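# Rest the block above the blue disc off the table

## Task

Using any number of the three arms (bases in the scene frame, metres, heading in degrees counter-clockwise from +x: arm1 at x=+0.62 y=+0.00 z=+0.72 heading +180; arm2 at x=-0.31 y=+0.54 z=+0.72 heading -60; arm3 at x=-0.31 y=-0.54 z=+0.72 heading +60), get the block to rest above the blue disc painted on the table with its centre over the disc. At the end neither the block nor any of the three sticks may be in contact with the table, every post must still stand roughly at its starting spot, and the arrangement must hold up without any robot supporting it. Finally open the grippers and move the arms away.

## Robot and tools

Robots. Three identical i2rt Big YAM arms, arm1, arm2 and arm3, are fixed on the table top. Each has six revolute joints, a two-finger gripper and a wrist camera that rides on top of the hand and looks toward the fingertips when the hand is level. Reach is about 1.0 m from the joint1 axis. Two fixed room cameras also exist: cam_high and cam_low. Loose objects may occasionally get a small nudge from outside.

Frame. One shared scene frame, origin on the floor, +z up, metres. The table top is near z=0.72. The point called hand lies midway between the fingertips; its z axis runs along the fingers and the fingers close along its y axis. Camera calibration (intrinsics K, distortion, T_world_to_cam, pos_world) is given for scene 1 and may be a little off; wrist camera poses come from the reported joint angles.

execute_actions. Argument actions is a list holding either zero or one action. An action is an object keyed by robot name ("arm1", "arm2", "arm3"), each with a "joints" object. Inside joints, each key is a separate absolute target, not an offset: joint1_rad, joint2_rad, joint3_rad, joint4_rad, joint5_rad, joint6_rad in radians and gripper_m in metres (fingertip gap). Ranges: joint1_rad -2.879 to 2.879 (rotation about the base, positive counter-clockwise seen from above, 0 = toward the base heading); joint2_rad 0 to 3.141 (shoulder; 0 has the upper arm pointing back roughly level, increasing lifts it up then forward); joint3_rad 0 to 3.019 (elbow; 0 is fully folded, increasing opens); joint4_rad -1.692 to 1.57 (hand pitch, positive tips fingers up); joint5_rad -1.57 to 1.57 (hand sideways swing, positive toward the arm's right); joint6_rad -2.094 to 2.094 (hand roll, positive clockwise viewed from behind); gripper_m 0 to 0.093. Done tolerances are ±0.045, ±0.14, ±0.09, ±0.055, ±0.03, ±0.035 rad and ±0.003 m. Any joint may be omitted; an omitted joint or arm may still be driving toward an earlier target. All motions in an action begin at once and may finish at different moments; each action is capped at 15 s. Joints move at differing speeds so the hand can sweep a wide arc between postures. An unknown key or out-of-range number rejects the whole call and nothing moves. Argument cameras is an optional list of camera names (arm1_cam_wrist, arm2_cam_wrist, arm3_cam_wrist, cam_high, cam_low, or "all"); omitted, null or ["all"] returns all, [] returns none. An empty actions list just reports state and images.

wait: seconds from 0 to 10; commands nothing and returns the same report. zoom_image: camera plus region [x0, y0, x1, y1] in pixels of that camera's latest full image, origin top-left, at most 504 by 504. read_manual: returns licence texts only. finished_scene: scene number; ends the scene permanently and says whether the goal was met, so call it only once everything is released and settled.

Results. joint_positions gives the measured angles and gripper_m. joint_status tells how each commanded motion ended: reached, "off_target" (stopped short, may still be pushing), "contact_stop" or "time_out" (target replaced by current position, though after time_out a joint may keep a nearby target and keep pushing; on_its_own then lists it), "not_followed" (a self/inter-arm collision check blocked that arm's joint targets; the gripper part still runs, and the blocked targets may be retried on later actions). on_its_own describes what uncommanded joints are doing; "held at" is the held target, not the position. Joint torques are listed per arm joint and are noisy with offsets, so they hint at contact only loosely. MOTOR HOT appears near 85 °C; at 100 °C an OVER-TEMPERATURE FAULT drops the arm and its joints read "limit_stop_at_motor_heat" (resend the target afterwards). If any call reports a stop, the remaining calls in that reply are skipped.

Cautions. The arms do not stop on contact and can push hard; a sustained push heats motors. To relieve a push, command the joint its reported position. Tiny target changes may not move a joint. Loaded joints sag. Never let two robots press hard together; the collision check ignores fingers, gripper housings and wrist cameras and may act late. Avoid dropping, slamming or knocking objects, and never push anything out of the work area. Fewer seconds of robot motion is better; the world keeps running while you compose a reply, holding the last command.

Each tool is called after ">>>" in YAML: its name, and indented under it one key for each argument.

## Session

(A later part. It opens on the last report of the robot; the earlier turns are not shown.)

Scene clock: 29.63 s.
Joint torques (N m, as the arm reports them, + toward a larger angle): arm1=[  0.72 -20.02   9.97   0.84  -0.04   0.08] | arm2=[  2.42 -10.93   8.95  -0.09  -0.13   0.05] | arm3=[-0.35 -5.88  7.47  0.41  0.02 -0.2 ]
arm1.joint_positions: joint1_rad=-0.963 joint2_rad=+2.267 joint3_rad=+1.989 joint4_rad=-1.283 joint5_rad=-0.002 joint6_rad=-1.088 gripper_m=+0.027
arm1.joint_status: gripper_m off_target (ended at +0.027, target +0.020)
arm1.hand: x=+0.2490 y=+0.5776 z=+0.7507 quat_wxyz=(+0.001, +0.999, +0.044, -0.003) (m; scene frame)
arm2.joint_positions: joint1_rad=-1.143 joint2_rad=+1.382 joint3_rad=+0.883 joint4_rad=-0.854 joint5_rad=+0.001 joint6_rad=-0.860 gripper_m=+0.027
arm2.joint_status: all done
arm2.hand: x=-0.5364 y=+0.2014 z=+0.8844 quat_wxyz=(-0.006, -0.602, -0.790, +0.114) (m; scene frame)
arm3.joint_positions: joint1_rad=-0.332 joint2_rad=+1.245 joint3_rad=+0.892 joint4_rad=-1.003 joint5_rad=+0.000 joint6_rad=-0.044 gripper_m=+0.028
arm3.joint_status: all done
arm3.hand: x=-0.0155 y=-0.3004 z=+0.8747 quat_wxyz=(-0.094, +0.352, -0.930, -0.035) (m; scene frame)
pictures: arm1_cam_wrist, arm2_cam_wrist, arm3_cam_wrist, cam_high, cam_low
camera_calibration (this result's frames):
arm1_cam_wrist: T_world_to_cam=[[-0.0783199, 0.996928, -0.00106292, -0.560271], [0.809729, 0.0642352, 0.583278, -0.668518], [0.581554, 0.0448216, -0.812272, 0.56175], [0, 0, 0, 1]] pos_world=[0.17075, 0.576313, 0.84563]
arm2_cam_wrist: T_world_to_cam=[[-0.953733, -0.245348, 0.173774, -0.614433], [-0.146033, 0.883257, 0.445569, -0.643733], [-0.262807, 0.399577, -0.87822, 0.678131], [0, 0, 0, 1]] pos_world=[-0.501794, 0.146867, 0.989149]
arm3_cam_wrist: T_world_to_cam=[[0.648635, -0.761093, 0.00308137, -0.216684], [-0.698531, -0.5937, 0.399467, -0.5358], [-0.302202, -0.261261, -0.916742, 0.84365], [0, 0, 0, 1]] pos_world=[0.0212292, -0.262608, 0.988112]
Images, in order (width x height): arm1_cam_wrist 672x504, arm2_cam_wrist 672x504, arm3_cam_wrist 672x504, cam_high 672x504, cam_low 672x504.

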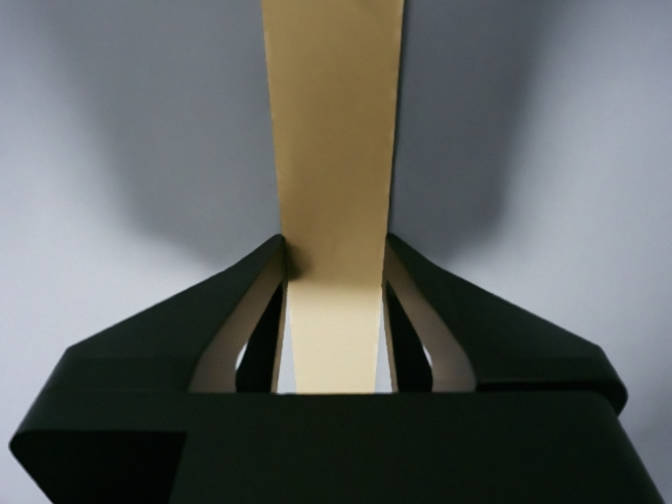

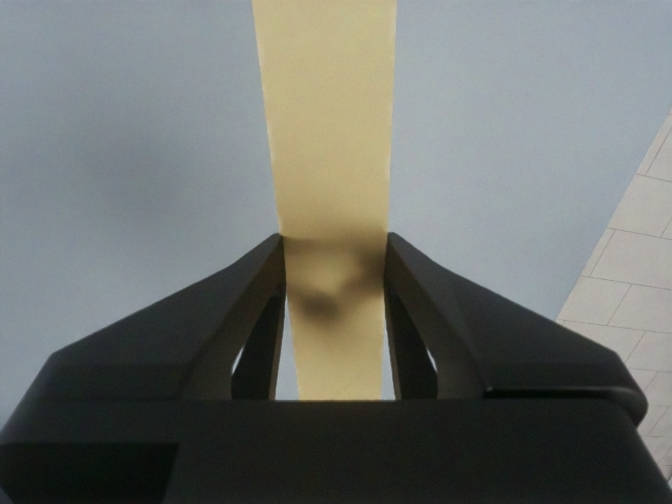

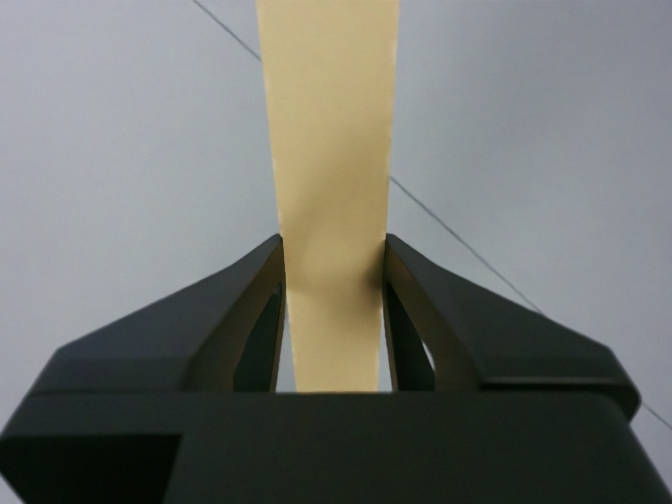

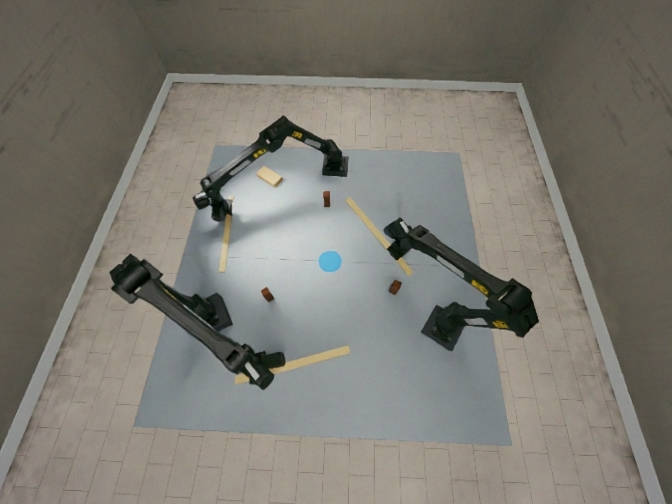

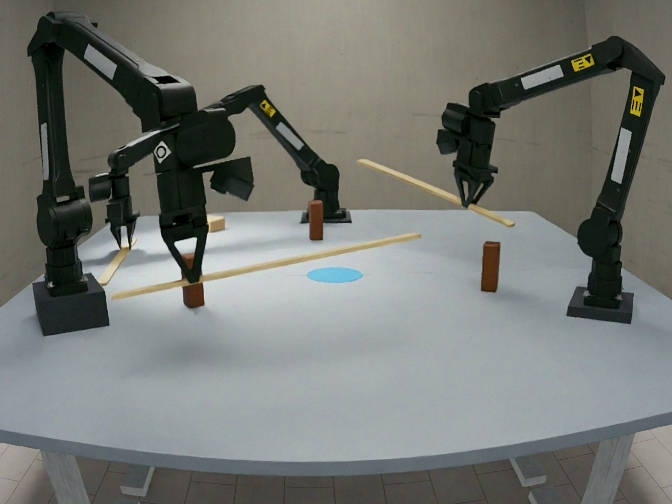

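>>> execute_actions:
  actions:
    - {"arm1": {"joints": {"joint2_rad": 2.1}}, "arm2": {"joints": {"joint1_rad": -0.88, "joint6_rad": -0.55}}}
  cameras: ["arm1_cam_wrist", "cam_high", "cam_low"]

Scene clock: 33.87 s.
Joint torques (N m, as the arm reports them, + toward a larger angle): arm1=[  0.77 -19.1   11.66   1.22  -0.03   0.1 ] | arm2=[  0.86 -10.36   9.06   0.03  -0.12   0.08] | arm3=[-0.16 -5.68  7.45  0.38  0.02 -0.19]
arm1.joint_positions: joint1_rad=-0.963 joint2_rad=+2.075 joint3_rad=+1.980 joint4_rad=-1.283 joint5_rad=-0.002 joint6_rad=-1.088 gripper_m=+0.027
arm1.joint_status: all done
arm1.hand: x=+0.2463 y=+0.5830 z=+0.8755 quat_wxyz=(-0.078, +0.995, +0.044, -0.049) (m; scene frame)
arm2.joint_positions: joint1_rad=-0.872 joint2_rad=+1.382 joint3_rad=+0.883 joint4_rad=-0.854 joint5_rad=+0.001 joint6_rad=-0.560 gripper_m=+0.027
arm2.joint_status: all done
arm2.hand: x=-0.4380 y=+0.1529 z=+0.8842 quat_wxyz=(-0.037, -0.614, -0.781, +0.108) (m; scene frame)
arm3.joint_positions: joint1_rad=-0.332 joint2_rad=+1.245 joint3_rad=+0.892 joint4_rad=-1.003 joint5_rad=+0.000 joint6_rad=-0.045 gripper_m=+0.028
arm3.joint_status: not commanded
arm3.hand: x=-0.0155 y=-0.3004 z=+0.8747 quat_wxyz=(-0.094, +0.353, -0.930, -0.035) (m; scene frame)
pictures: arm1_cam_wrist, cam_high, cam_low
camera_calibration (this result's frames):
arm1_cam_wrist: T_world_to_cam=[[-0.0696005, 0.984769, 0.159329, -0.701217], [0.863703, -0.020433, 0.503587, -0.633583], [0.499172, 0.172663, -0.849126, 0.642516], [0, 0, 0, 1]] pos_world=[0.177696, 0.566653, 0.976365]
Images, in order (width x height): arm1_cam_wrist 672x504, cam_high 672x504, cam_low 672x504.

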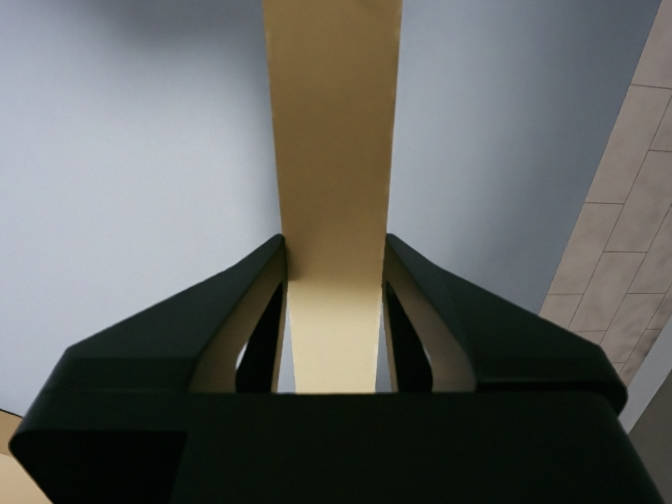

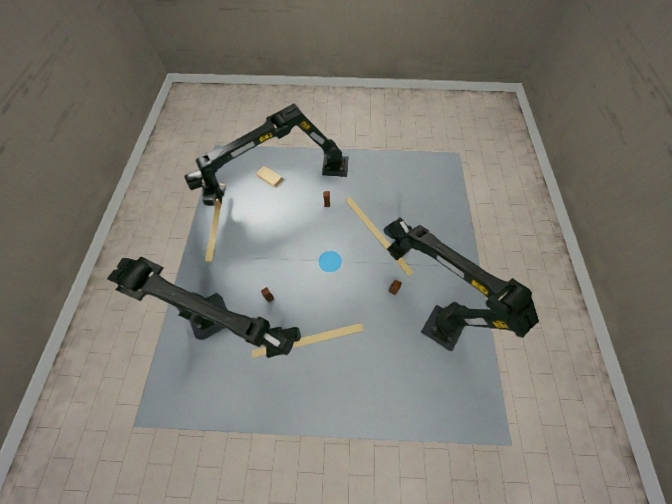

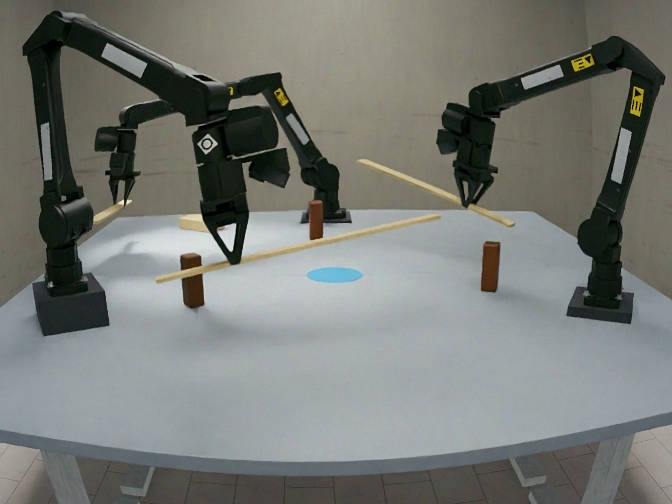

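>>> execute_actions:
  actions:
    - {"arm1": {"joints": {"joint1_rad": -0.348, "joint2_rad": 1.275, "joint3_rad": 0.968, "joint4_rad": -1.05, "joint6_rad": -0.45}}, "arm2": {"joints": {"joint1_rad": -0.63, "joint6_rad": -0.28}}}
  cameras: ["arm1_cam_wrist", "cam_high", "cam_low"]

Scene clock: 36.17 s.
Joint torques (N m, as the arm reports them, + toward a larger angle): arm1=[-0.42 -8.56 10.98  1.01  0.04  0.11] | arm2=[  1.05 -11.2    8.96   0.04  -0.08   0.08] | arm3=[ 0.   -5.85  7.49  0.39  0.01 -0.18]
arm1.joint_positions: joint1_rad=-0.340 joint2_rad=+1.274 joint3_rad=+0.965 joint4_rad=-1.056 joint5_rad=-0.002 joint6_rad=-0.461 gripper_m=+0.027
arm1.joint_status: all done
arm1.hand: x=+0.2572 y=+0.1450 z=+0.8831 quat_wxyz=(-0.036, +0.994, +0.041, -0.094) (m; scene frame)
arm2.joint_positions: joint1_rad=-0.623 joint2_rad=+1.382 joint3_rad=+0.883 joint4_rad=-0.854 joint5_rad=+0.000 joint6_rad=-0.290 gripper_m=+0.027
arm2.joint_status: all done
arm2.hand: x=-0.3389 y=+0.1330 z=+0.8837 quat_wxyz=(-0.062, -0.622, -0.775, +0.095) (m; scene frame)
arm3.joint_positions: joint1_rad=-0.332 joint2_rad=+1.245 joint3_rad=+0.892 joint4_rad=-1.003 joint5_rad=+0.000 joint6_rad=-0.045 gripper_m=+0.028
arm3.joint_status: not commanded
arm3.hand: x=-0.0155 y=-0.3004 z=+0.8747 quat_wxyz=(-0.094, +0.353, -0.930, -0.035) (m; scene frame)
pictures: arm1_cam_wrist, cam_high, cam_low
camera_calibration (this result's frames):
arm1_cam_wrist: T_world_to_cam=[[-0.0660507, 0.994742, 0.0782679, -0.201062], [0.904006, 0.0264524, 0.4267, -0.605055], [0.422386, 0.0989385, -0.901, 0.795334], [0, 0, 0, 1]] pos_world=[0.197756, 0.137321, 0.99051]
Images, in order (width x height): arm1_cam_wrist 672x504, cam_high 672x504, cam_low 672x504.

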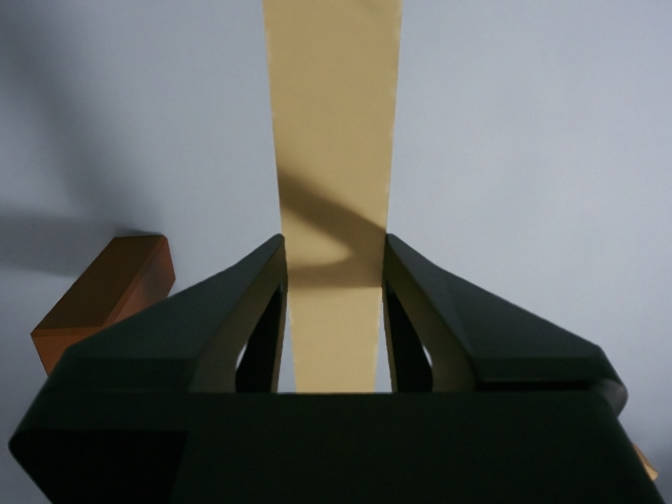

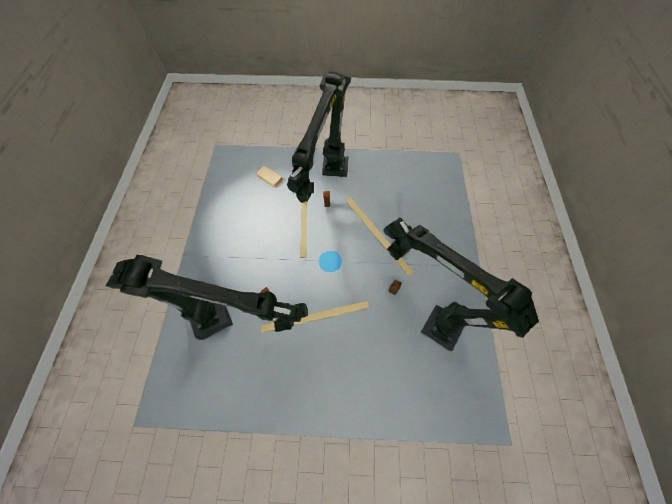

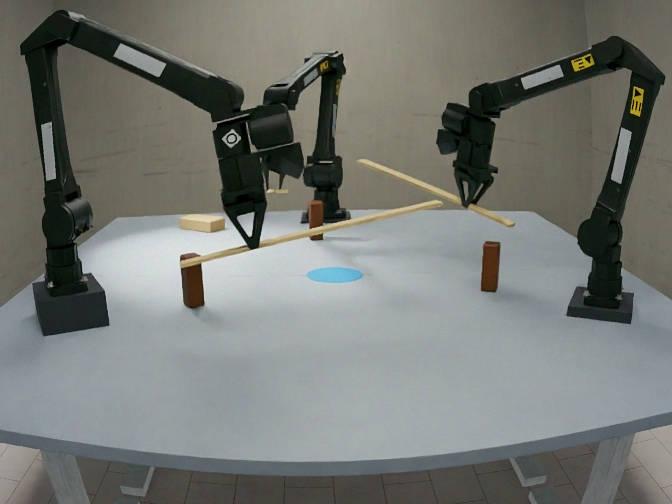

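>>> execute_actions:
  actions:
    - {"arm1": {"joints": {"joint6_rad": -0.038}}, "arm2": {"joints": {"joint1_rad": -0.408, "joint6_rad": -0.056}}}

Scene clock: 37.77 s.
Joint torques (N m, as the arm reports them, + toward a larger angle): arm1=[-0.35 -8.58 10.99  1.01  0.07  0.11] | arm2=[  1.32 -10.78   8.8   -0.01  -0.01   0.02] | arm3=[ 0.02 -5.77  7.4   0.45  0.02 -0.17]
arm1.joint_positions: joint1_rad=-0.340 joint2_rad=+1.274 joint3_rad=+0.965 joint4_rad=-1.056 joint5_rad=-0.002 joint6_rad=-0.049 gripper_m=+0.027
arm1.joint_status: all done
arm1.hand: x=+0.2572 y=+0.1450 z=+0.8831 quat_wxyz=(-0.016, +0.981, -0.163, -0.100) (m; scene frame)
arm2.joint_positions: joint1_rad=-0.400 joint2_rad=+1.382 joint3_rad=+0.883 joint4_rad=-0.854 joint5_rad=+0.000 joint6_rad=-0.065 gripper_m=+0.027
arm2.joint_status: all done
arm2.hand: x=-0.2489 y=+0.1365 z=+0.8831 quat_wxyz=(-0.080, -0.622, -0.775, +0.079) (m; scene frame)
arm3.joint_positions: joint1_rad=-0.332 joint2_rad=+1.245 joint3_rad=+0.892 joint4_rad=-1.003 joint5_rad=+0.000 joint6_rad=-0.045 gripper_m=+0.028
arm3.joint_status: not commanded
arm3.hand: x=-0.0155 y=-0.3004 z=+0.8747 quat_wxyz=(-0.094, +0.353, -0.930, -0.035) (m; scene frame)
pictures: arm1_cam_wrist, arm2_cam_wrist, arm3_cam_wrist, cam_high, cam_low
camera_calibration (this result's frames):
arm1_cam_wrist: T_world_to_cam=[[0.33166, 0.943395, -0.00260815, -0.224504], [0.859178, -0.300908, 0.413845, -0.534712], [0.389635, -0.139497, -0.910344, 0.846577], [0, 0, 0, 1]] pos_world=[0.204016, 0.168991, 0.991379]
arm2_cam_wrist: T_world_to_cam=[[-0.977488, -0.209718, 0.0231256, -0.233639], [-0.18492, 0.904329, 0.3847, -0.50264], [-0.101592, 0.371764, -0.922752, 0.861743], [0, 0, 0, 1]] pos_world=[-0.233782, 0.0851887, 0.993944]
arm3_cam_wrist: T_world_to_cam=[[0.64892, -0.76085, 0.00315742, -0.216673], [-0.698329, -0.593938, 0.399466, -0.535867], [-0.302059, -0.261426, -0.916742, 0.843603], [0, 0, 0, 1]] pos_world=[0.0212094, -0.262588, 0.988111]
Images, in order (width x height): arm1_cam_wrist 672x504, arm2_cam_wrist 672x504, arm3_cam_wrist 672x504, cam_high 672x504, cam_low 672x504.

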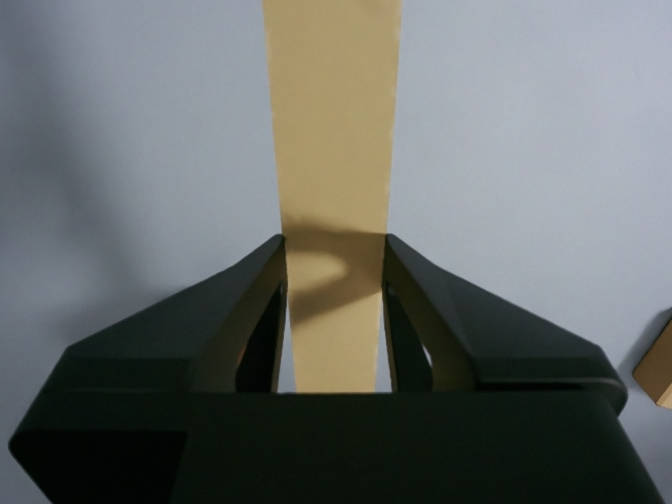

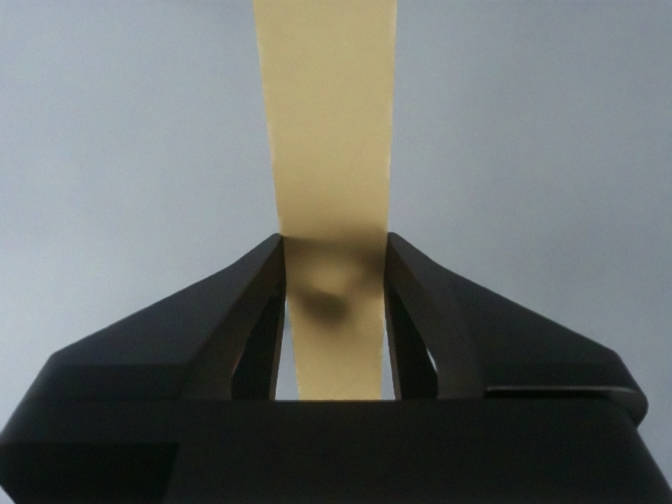

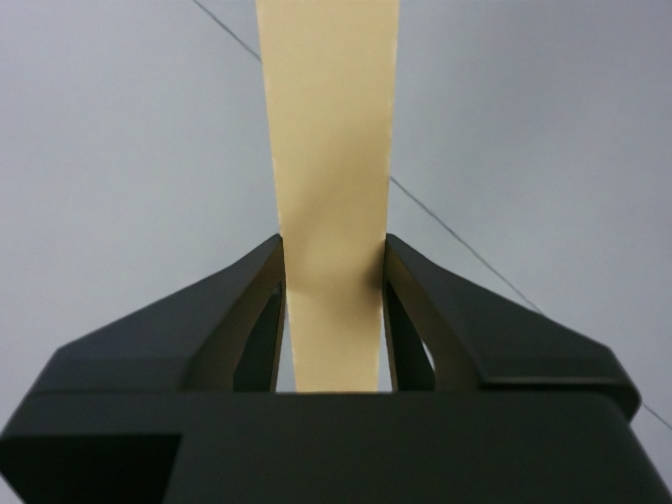

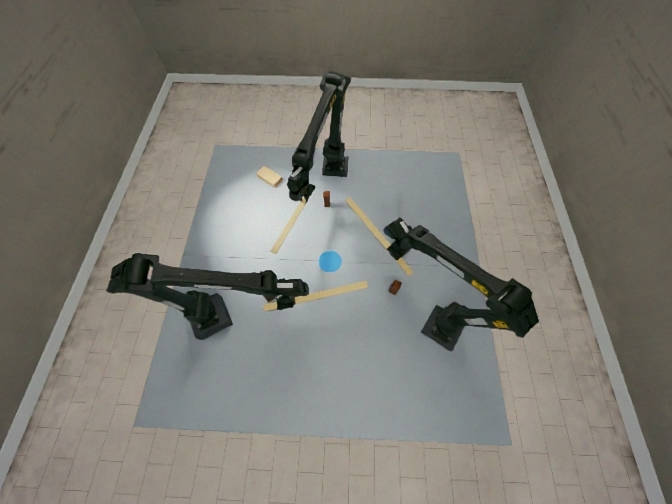

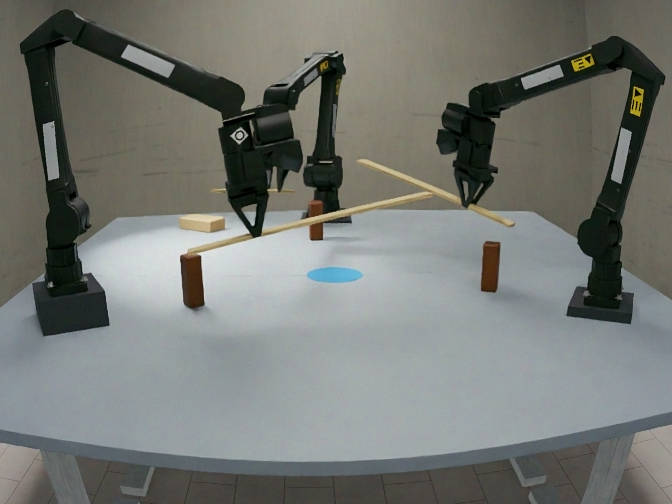

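>>> zoom_image:
  camera: "cam_low"
  region: [170, 150, 350, 285]

>>> zoom_image:
  camera: "cam_low"
  region: [345, 140, 525, 275]

>>> zoom_image:
  camera: "cam_high"
  region: [240, 160, 440, 320]

Region (170, 150, 350, 285) of cam_low's 672x504 image, scaled by 2.800, with more detail than that image has; it fills the top 378 rows of this view, and the rest is white.

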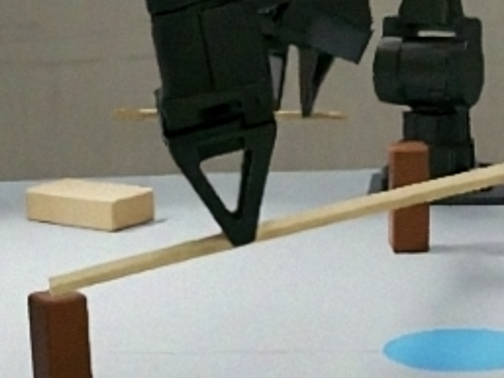

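Region (345, 140, 525, 275) of cam_low's 672x504 image, scaled by 2.800, with more detail than that image has; it fills the top 378 rows of this view, and the rest is white.

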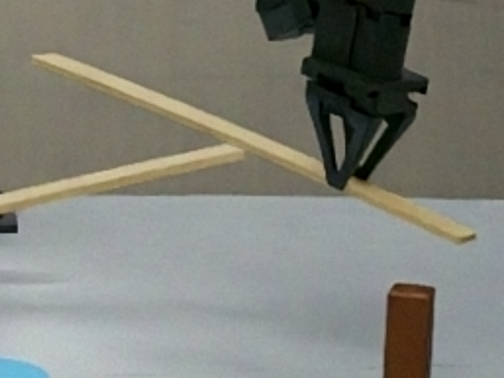

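Region (240, 160, 440, 320) of cam_high's 672x504 image, scaled by 2.520, with more detail than that image has; it fills the top 403 rows of this view, and the rest is white.

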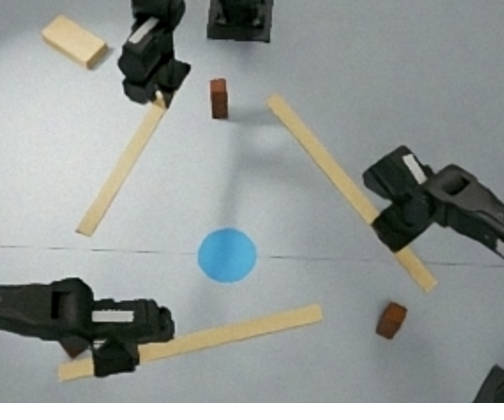

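>>> execute_actions:
  actions:
    - {"arm1": {"joints": {"joint1_rad": -0.071}}, "arm2": {"joints": {"joint1_rad": -0.129}}, "arm3": {"joints": {"joint1_rad": -0.051, "joint2_rad": 1.275}}}

Scene clock: 41.47 s.
Joint torques (N m, as the arm reports them, + toward a larger angle): arm1=[-0.01 -8.57 11.03  1.02 -0.01  0.07] | arm2=[  1.14 -11.18   8.91  -0.09  -0.02   0.05] | arm3=[-0.83 -6.08  7.4   0.35  0.03 -0.14]
arm1.joint_positions: joint1_rad=-0.067 joint2_rad=+1.274 joint3_rad=+0.965 joint4_rad=-1.056 joint5_rad=+0.000 joint6_rad=-0.046 gripper_m=+0.027
arm1.joint_status: all done
arm1.hand: x=+0.2320 y=+0.0422 z=+0.8839 quat_wxyz=(-0.003, +0.994, -0.029, -0.102) (m; scene frame)
arm2.joint_positions: joint1_rad=-0.122 joint2_rad=+1.382 joint3_rad=+0.883 joint4_rad=-0.854 joint5_rad=+0.000 joint6_rad=-0.063 gripper_m=+0.027
arm2.joint_status: all done
arm2.hand: x=-0.1408 y=+0.1687 z=+0.8821 quat_wxyz=(-0.089, -0.510, -0.853, +0.067) (m; scene frame)
arm3.joint_positions: joint1_rad=-0.042 joint2_rad=+1.267 joint3_rad=+0.892 joint4_rad=-1.003 joint5_rad=+0.000 joint6_rad=-0.047 gripper_m=+0.028
arm3.joint_status: all done
arm3.hand: x=-0.0952 y=-0.2267 z=+0.8682 quat_wxyz=(-0.079, +0.485, -0.870, -0.046) (m; scene frame)
pictures: arm1_cam_wrist, arm2_cam_wrist, arm3_cam_wrist, cam_high, cam_low
camera_calibration (this result's frames):
arm1_cam_wrist: T_world_to_cam=[[0.0683311, 0.997662, -0.001402, -0.061416], [0.909156, -0.0616904, 0.411862, -0.564232], [0.410813, -0.0294176, -0.911245, 0.834119], [0, 0, 0, 1]] pos_world=[0.174504, 0.0510025, 0.992387]
arm2_cam_wrist: T_world_to_cam=[[-0.883005, -0.468733, 0.0243293, -0.0652725], [-0.423997, 0.818817, 0.386994, -0.532599], [-0.201318, 0.331402, -0.921761, 0.851755], [0, 0, 0, 1]] pos_world=[-0.111983, 0.123233, 0.992815]
arm3_cam_wrist: T_world_to_cam=[[0.840674, -0.541541, -0.000484456, -0.0377608], [-0.492228, -0.764494, 0.416246, -0.57876], [-0.225785, -0.349689, -0.909252, 0.813605], [0, 0, 0, 1]] pos_world=[-0.0694379, -0.178399, 0.98066]
Images, in order (width x height): arm1_cam_wrist 672x504, arm2_cam_wrist 672x504, arm3_cam_wrist 672x504, cam_high 672x504, cam_low 672x504.

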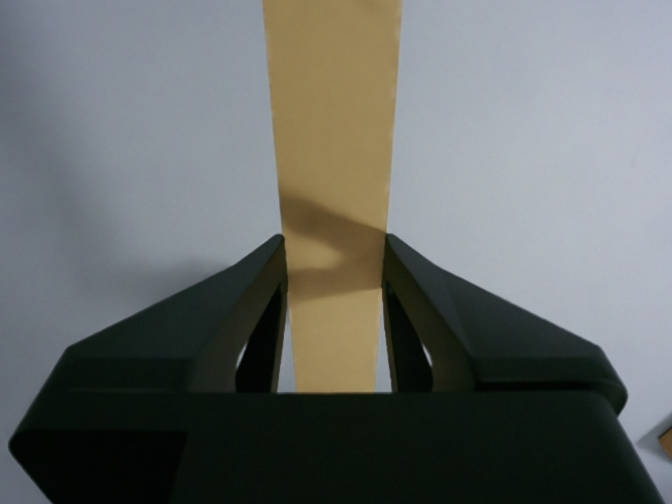

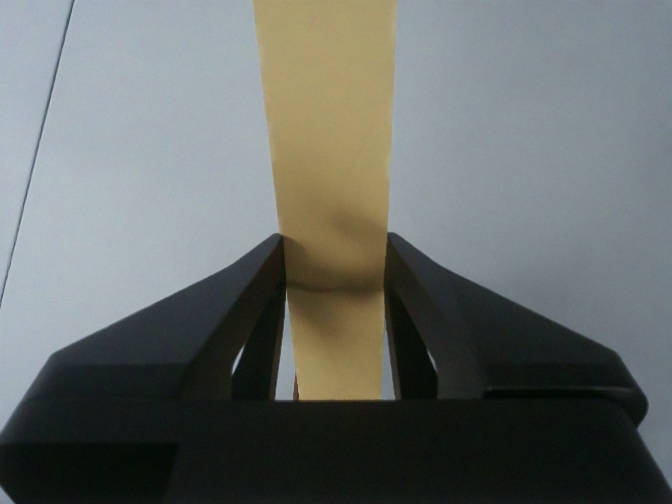

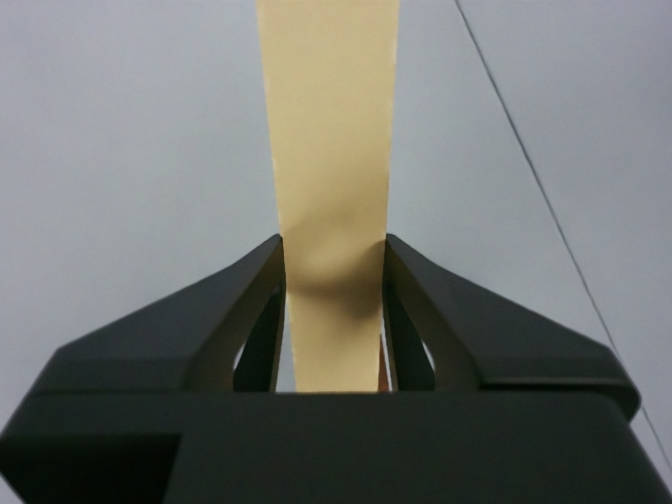

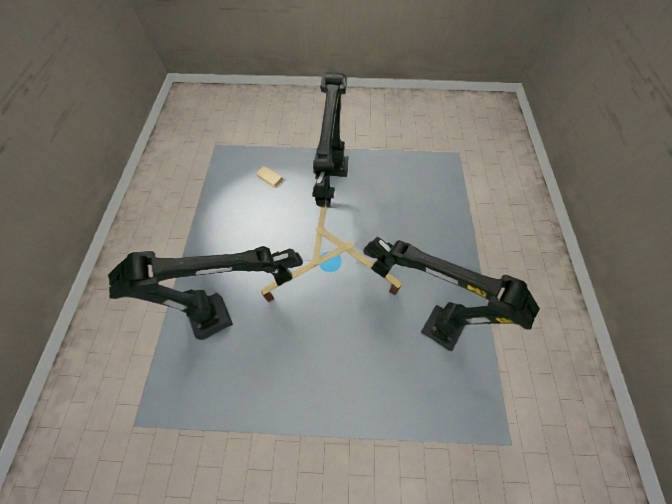

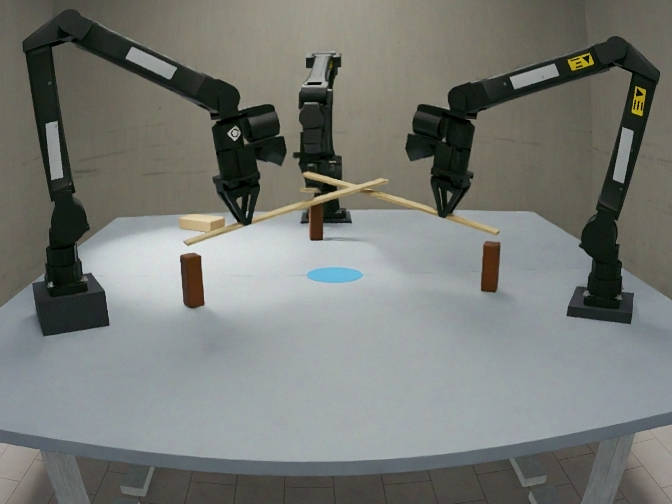

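>>> zoom_image:
  camera: "cam_high"
  region: [250, 180, 420, 310]

>>> zoom_image:
  camera: "cam_low"
  region: [280, 160, 400, 250]

>>> zoom_image:
  camera: "cam_low"
  region: [170, 215, 260, 285]

>>> zoom_image:
  camera: "cam_low"
  region: [430, 200, 520, 270]

Region (250, 180, 420, 310) of cam_high's 672x504 image, scaled by 2.965, with more detail than that image has; it fills the top 385 rows of this view, and the rest is white.

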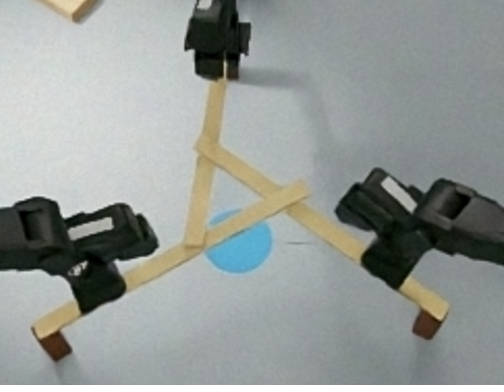

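Region (280, 160, 400, 250) of cam_low's 672x504 image, scaled by 4.200, with more detail than that image has; it fills the top 378 rows of this view, and the rest is white.

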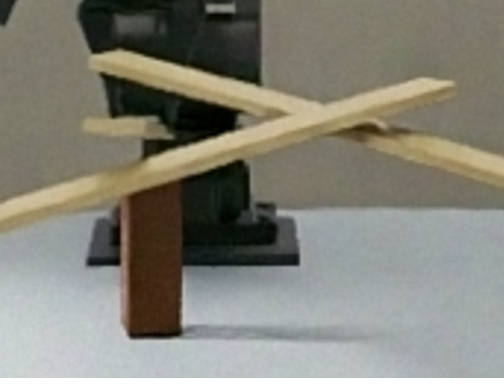

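Region (170, 215, 260, 285) of cam_low's 672x504 image, scaled by 5.600, with more detail than that image has.

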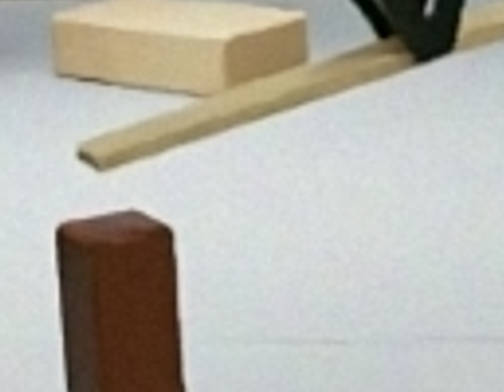

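Region (430, 200, 520, 270) of cam_low's 672x504 image, scaled by 5.600, with more detail than that image has.

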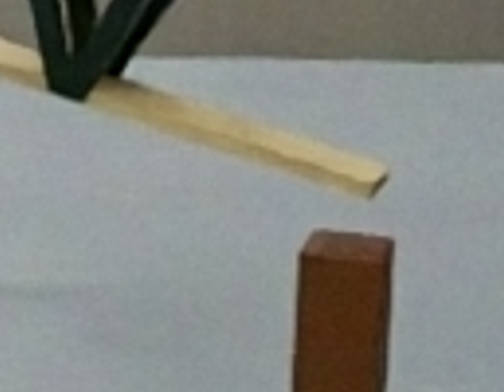

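>>> execute_actions:
  actions:
    - {"arm1": {"joints": {"joint1_rad": -0.056, "joint2_rad": 1.30, "joint6_rad": -0.078}}, "arm2": {"joints": {"joint2_rad": 1.422, "joint3_rad": 0.93, "joint4_rad": -0.888}}, "arm3": {"joints": {"joint2_rad": 1.315, "joint3_rad": 0.955, "joint4_rad": -1.036}}}
  cameras: ["cam_high", "cam_low"]

Scene clock: 46.60 s.
Joint torques (N m, as the arm reports them, + toward a larger angle): arm1=[ 1.34 -7.88 10.94  0.99 -0.01 -0.17] | arm2=[  1.49 -11.17  12.54  -0.14  -0.01   0.03] | arm3=[-1.21 -6.75 11.76  0.22  0.02 -0.15]
arm1.joint_positions: joint1_rad=-0.067 joint2_rad=+1.287 joint3_rad=+0.965 joint4_rad=-1.056 joint5_rad=+0.000 joint6_rad=-0.064 gripper_m=+0.027
arm1.joint_status: all done
arm1.hand: x=+0.2317 y=+0.0422 z=+0.8793 quat_wxyz=(-0.004, +0.995, -0.020, -0.096) (m; scene frame)
arm2.joint_positions: joint1_rad=-0.122 joint2_rad=+1.420 joint3_rad=+0.883 joint4_rad=-0.878 joint5_rad=+0.000 joint6_rad=-0.063 gripper_m=+0.027
arm2.joint_status: all done
arm2.hand: x=-0.1439 y=+0.1752 z=+0.8668 quat_wxyz=(-0.064, -0.511, -0.856, +0.049) (m; scene frame)
arm3.joint_positions: joint1_rad=-0.043 joint2_rad=+1.310 joint3_rad=+0.893 joint4_rad=-1.028 joint5_rad=+0.000 joint6_rad=-0.047 gripper_m=+0.028
arm3.joint_status: all done
arm3.hand: x=-0.0985 y=-0.2316 z=+0.8529 quat_wxyz=(-0.049, +0.486, -0.872, -0.031) (m; scene frame)
pictures: cam_high, cam_low
Images, in order (width x height): cam_high 672x504, cam_low 672x504.

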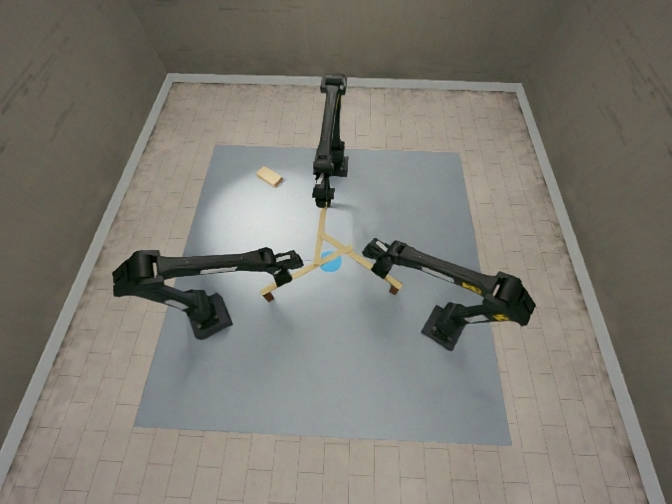

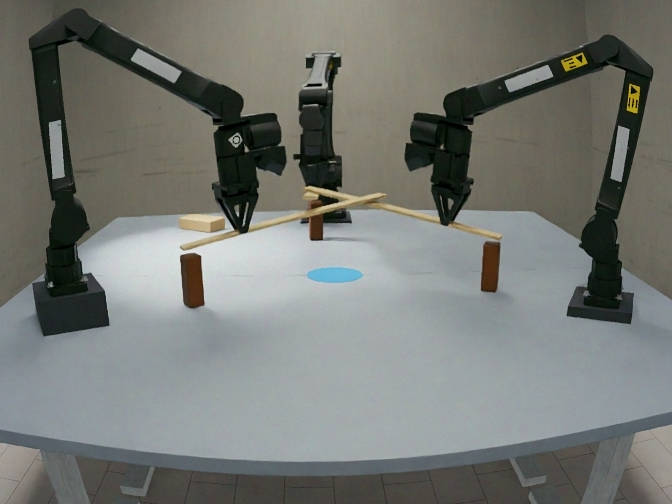

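>>> zoom_image:
  camera: "cam_low"
  region: [280, 160, 400, 250]

>>> zoom_image:
  camera: "cam_high"
  region: [250, 180, 420, 310]

Region (280, 160, 400, 250) of cam_low's 672x504 image, scaled by 4.200, with more detail than that image has; it fills the top 378 rows of this view, and the rest is white.

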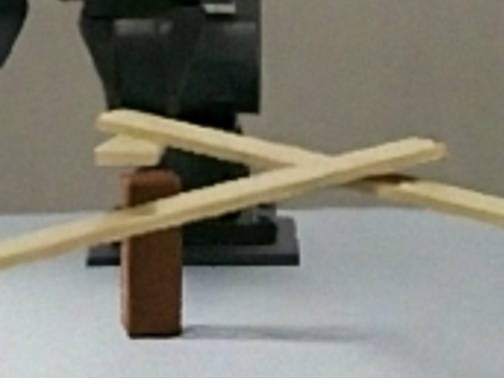

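Region (250, 180, 420, 310) of cam_high's 672x504 image, scaled by 2.965, with more detail than that image has; it fills the top 385 rows of this view, and the rest is white.

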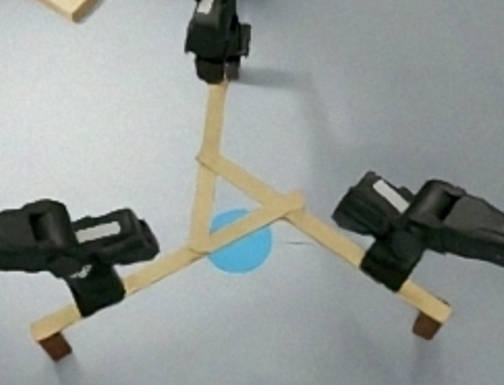

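>>> execute_actions:
  actions:
    - {"arm1": {"joints": {"joint1_rad": -0.048}}, "arm2": {"joints": {"joint3_rad": 0.955}}, "arm3": {"joints": {"joint3_rad": 0.975}}}
  cameras: ["cam_high", "cam_low"]

Scene clock: 47.73 s.
Joint torques (N m, as the arm reports them, + toward a larger angle): arm1=[ 1.44 -7.92 10.95  0.99 -0.01 -0.13] | arm2=[  1.32 -11.53  12.23  -0.05  -0.05   0.03] | arm3=[-1.3  -6.69 11.65  0.25  0.02 -0.15]
arm1.joint_positions: joint1_rad=-0.061 joint2_rad=+1.287 joint3_rad=+0.965 joint4_rad=-1.056 joint5_rad=+0.000 joint6_rad=-0.067 gripper_m=+0.027
arm1.joint_status: all done
arm1.hand: x=+0.2315 y=+0.0399 z=+0.8793 quat_wxyz=(-0.004, +0.995, -0.016, -0.096) (m; scene frame)
arm2.joint_positions: joint1_rad=-0.122 joint2_rad=+1.420 joint3_rad=+0.912 joint4_rad=-0.880 joint5_rad=+0.000 joint6_rad=-0.063 gripper_m=+0.027
arm2.joint_status: all done
arm2.hand: x=-0.1388 y=+0.1643 z=+0.8775 quat_wxyz=(-0.075, -0.511, -0.855, +0.057) (m; scene frame)
arm3.joint_positions: joint1_rad=-0.043 joint2_rad=+1.310 joint3_rad=+0.917 joint4_rad=-1.029 joint5_rad=+0.000 joint6_rad=-0.047 gripper_m=+0.028
arm3.joint_status: all done
arm3.hand: x=-0.0935 y=-0.2244 z=+0.8617 quat_wxyz=(-0.059, +0.485, -0.872, -0.036) (m; scene frame)
pictures: cam_high, cam_low
Images, in order (width x height): cam_high 672x504, cam_low 672x504.

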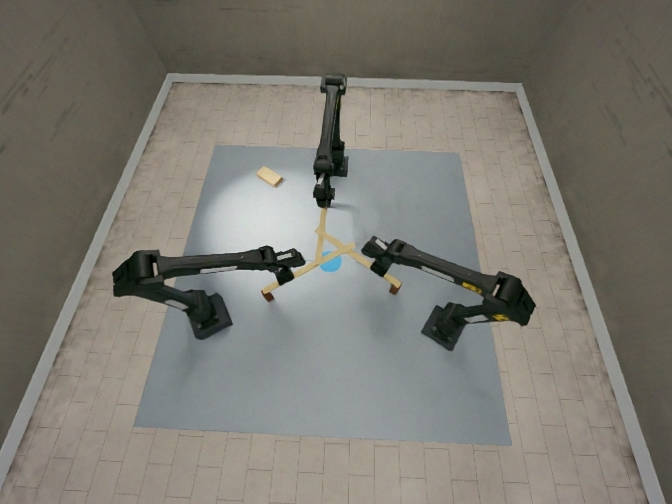

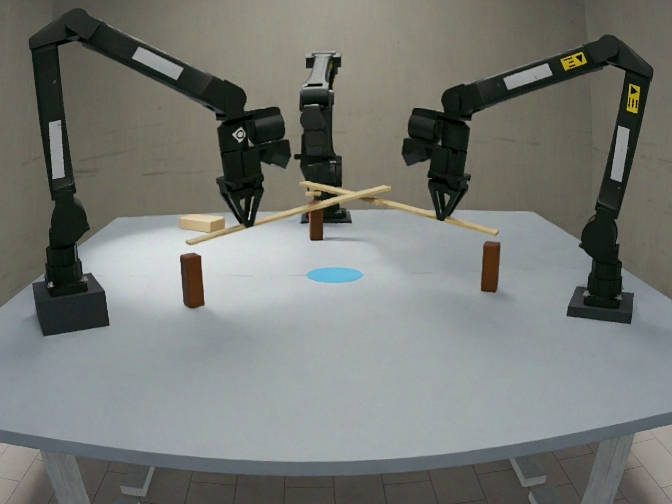

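>>> zoom_image:
  camera: "cam_low"
  region: [280, 160, 400, 250]

>>> zoom_image:
  camera: "cam_high"
  region: [250, 180, 420, 310]

>>> zoom_image:
  camera: "cam_low"
  region: [170, 215, 260, 285]

>>> zoom_image:
  camera: "cam_low"
  region: [430, 200, 520, 270]

Region (280, 160, 400, 250) of cam_low's 672x504 image, scaled by 4.200, with more detail than that image has; it fills the top 378 rows of this view, and the rest is white.

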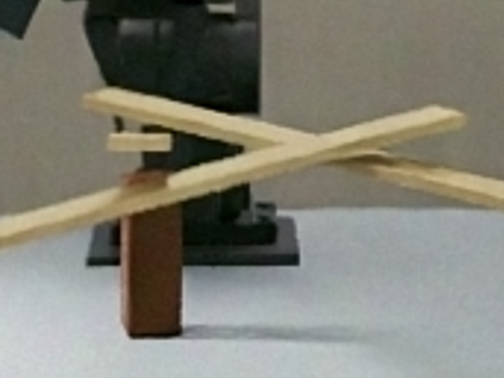

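Region (250, 180, 420, 310) of cam_high's 672x504 image, scaled by 2.965, with more detail than that image has; it fills the top 385 rows of this view, and the rest is white.

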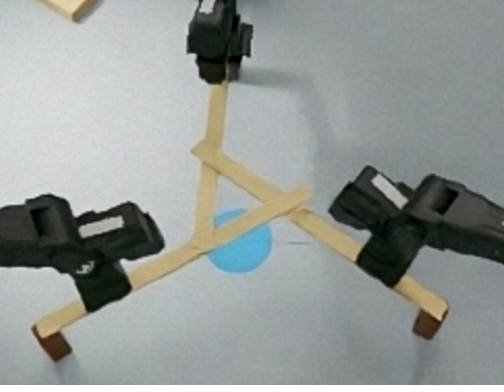

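Region (170, 215, 260, 285) of cam_low's 672x504 image, scaled by 5.600, with more detail than that image has.

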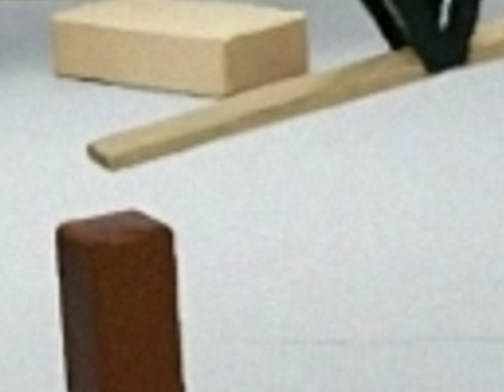

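Region (430, 200, 520, 270) of cam_low's 672x504 image, scaled by 5.600, with more detail than that image has.

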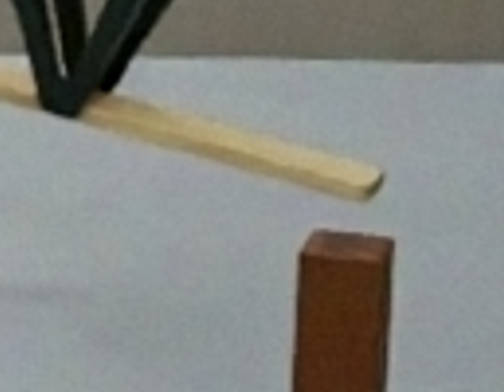

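>>> execute_actions:
  actions:
    - {"arm1": {"joints": {"joint1_rad": -0.058, "joint2_rad": 1.346}}, "arm2": {"joints": {"joint2_rad": 1.474, "joint3_rad": 0.932}}, "arm3": {"joints": {"joint2_rad": 1.363, "joint3_rad": 0.945}}}
  cameras: ["cam_high", "cam_low"]

>>> zoom_image:
  camera: "cam_low"
  region: [280, 170, 400, 260]

>>> zoom_image:
  camera: "cam_low"
  region: [170, 215, 260, 285]

>>> zoom_image:
  camera: "cam_low"
  region: [430, 200, 520, 270]

>>> zoom_image:
  camera: "cam_high"
  region: [250, 180, 420, 310]

Scene clock: 49.73 s.
Joint torques (N m, as the arm reports them, + toward a larger angle): arm1=[ 0.58 -8.9  10.63  0.92 -0.01 -0.12] | arm2=[  1.22 -12.33   9.91  -0.14  -0.04   0.03] | arm3=[-1.32 -7.66  9.1   0.16  0.01 -0.15]
arm1.joint_positions: joint1_rad=-0.061 joint2_rad=+1.339 joint3_rad=+0.965 joint4_rad=-1.056 joint5_rad=+0.000 joint6_rad=-0.068 gripper_m=+0.027
arm1.joint_status: all done
arm1.hand: x=+0.2309 y=+0.0398 z=+0.8600 quat_wxyz=(-0.002, +0.997, -0.015, -0.070) (m; scene frame)
arm2.joint_positions: joint1_rad=-0.122 joint2_rad=+1.475 joint3_rad=+0.912 joint4_rad=-0.880 joint5_rad=+0.000 joint6_rad=-0.063 gripper_m=+0.027
arm2.joint_status: all done
arm2.hand: x=-0.1402 y=+0.1668 z=+0.8561 quat_wxyz=(-0.052, -0.512, -0.856, +0.041) (m; scene frame)
arm3.joint_positions: joint1_rad=-0.043 joint2_rad=+1.361 joint3_rad=+0.917 joint4_rad=-1.029 joint5_rad=+0.000 joint6_rad=-0.047 gripper_m=+0.028
arm3.joint_status: all done
arm3.hand: x=-0.0942 y=-0.2251 z=+0.8434 quat_wxyz=(-0.036, +0.486, -0.873, -0.024) (m; scene frame)
pictures: cam_high, cam_low
Images, in order (width x height): cam_high 672x504, cam_low 672x504.

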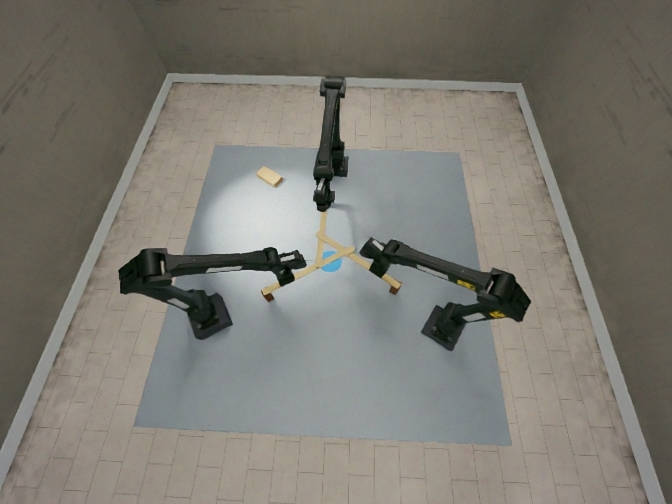

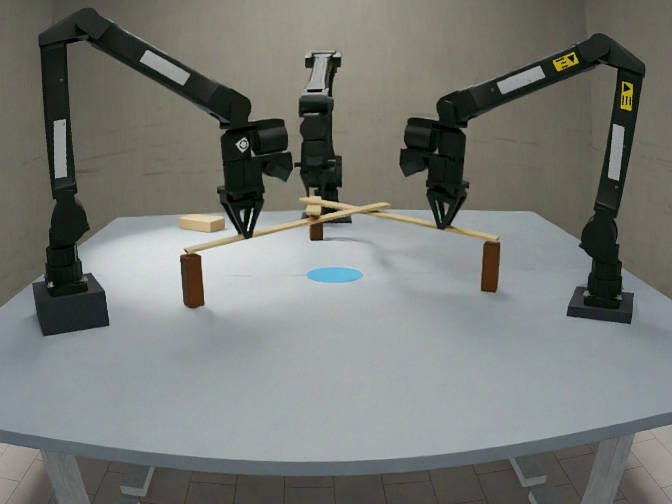

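Region (280, 170, 400, 260) of cam_low's 672x504 image, scaled by 4.200, with more detail than that image has; it fills the top 378 rows of this view, and the rest is white.

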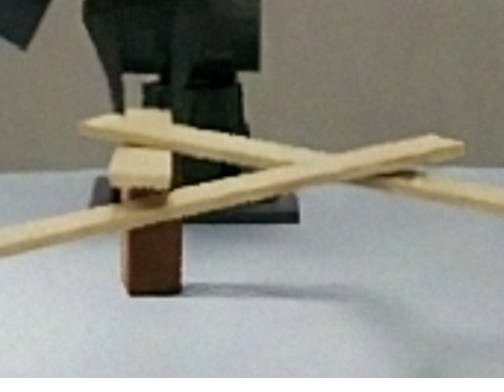

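Region (170, 215, 260, 285) of cam_low's 672x504 image, scaled by 5.600, with more detail than that image has.

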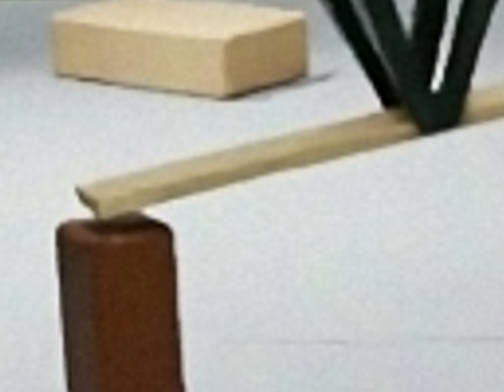

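Region (430, 200, 520, 270) of cam_low's 672x504 image, scaled by 5.600, with more detail than that image has.

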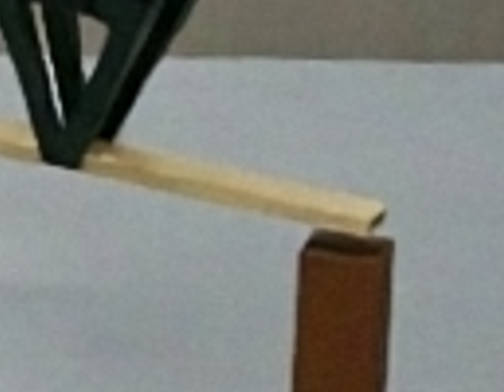

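Region (250, 180, 420, 310) of cam_high's 672x504 image, scaled by 2.965, with more detail than that image has; it fills the top 385 rows of this view, and the rest is white.

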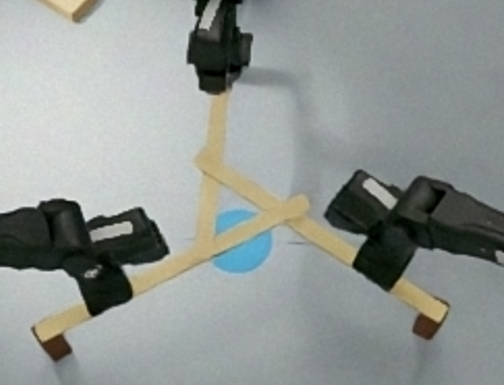

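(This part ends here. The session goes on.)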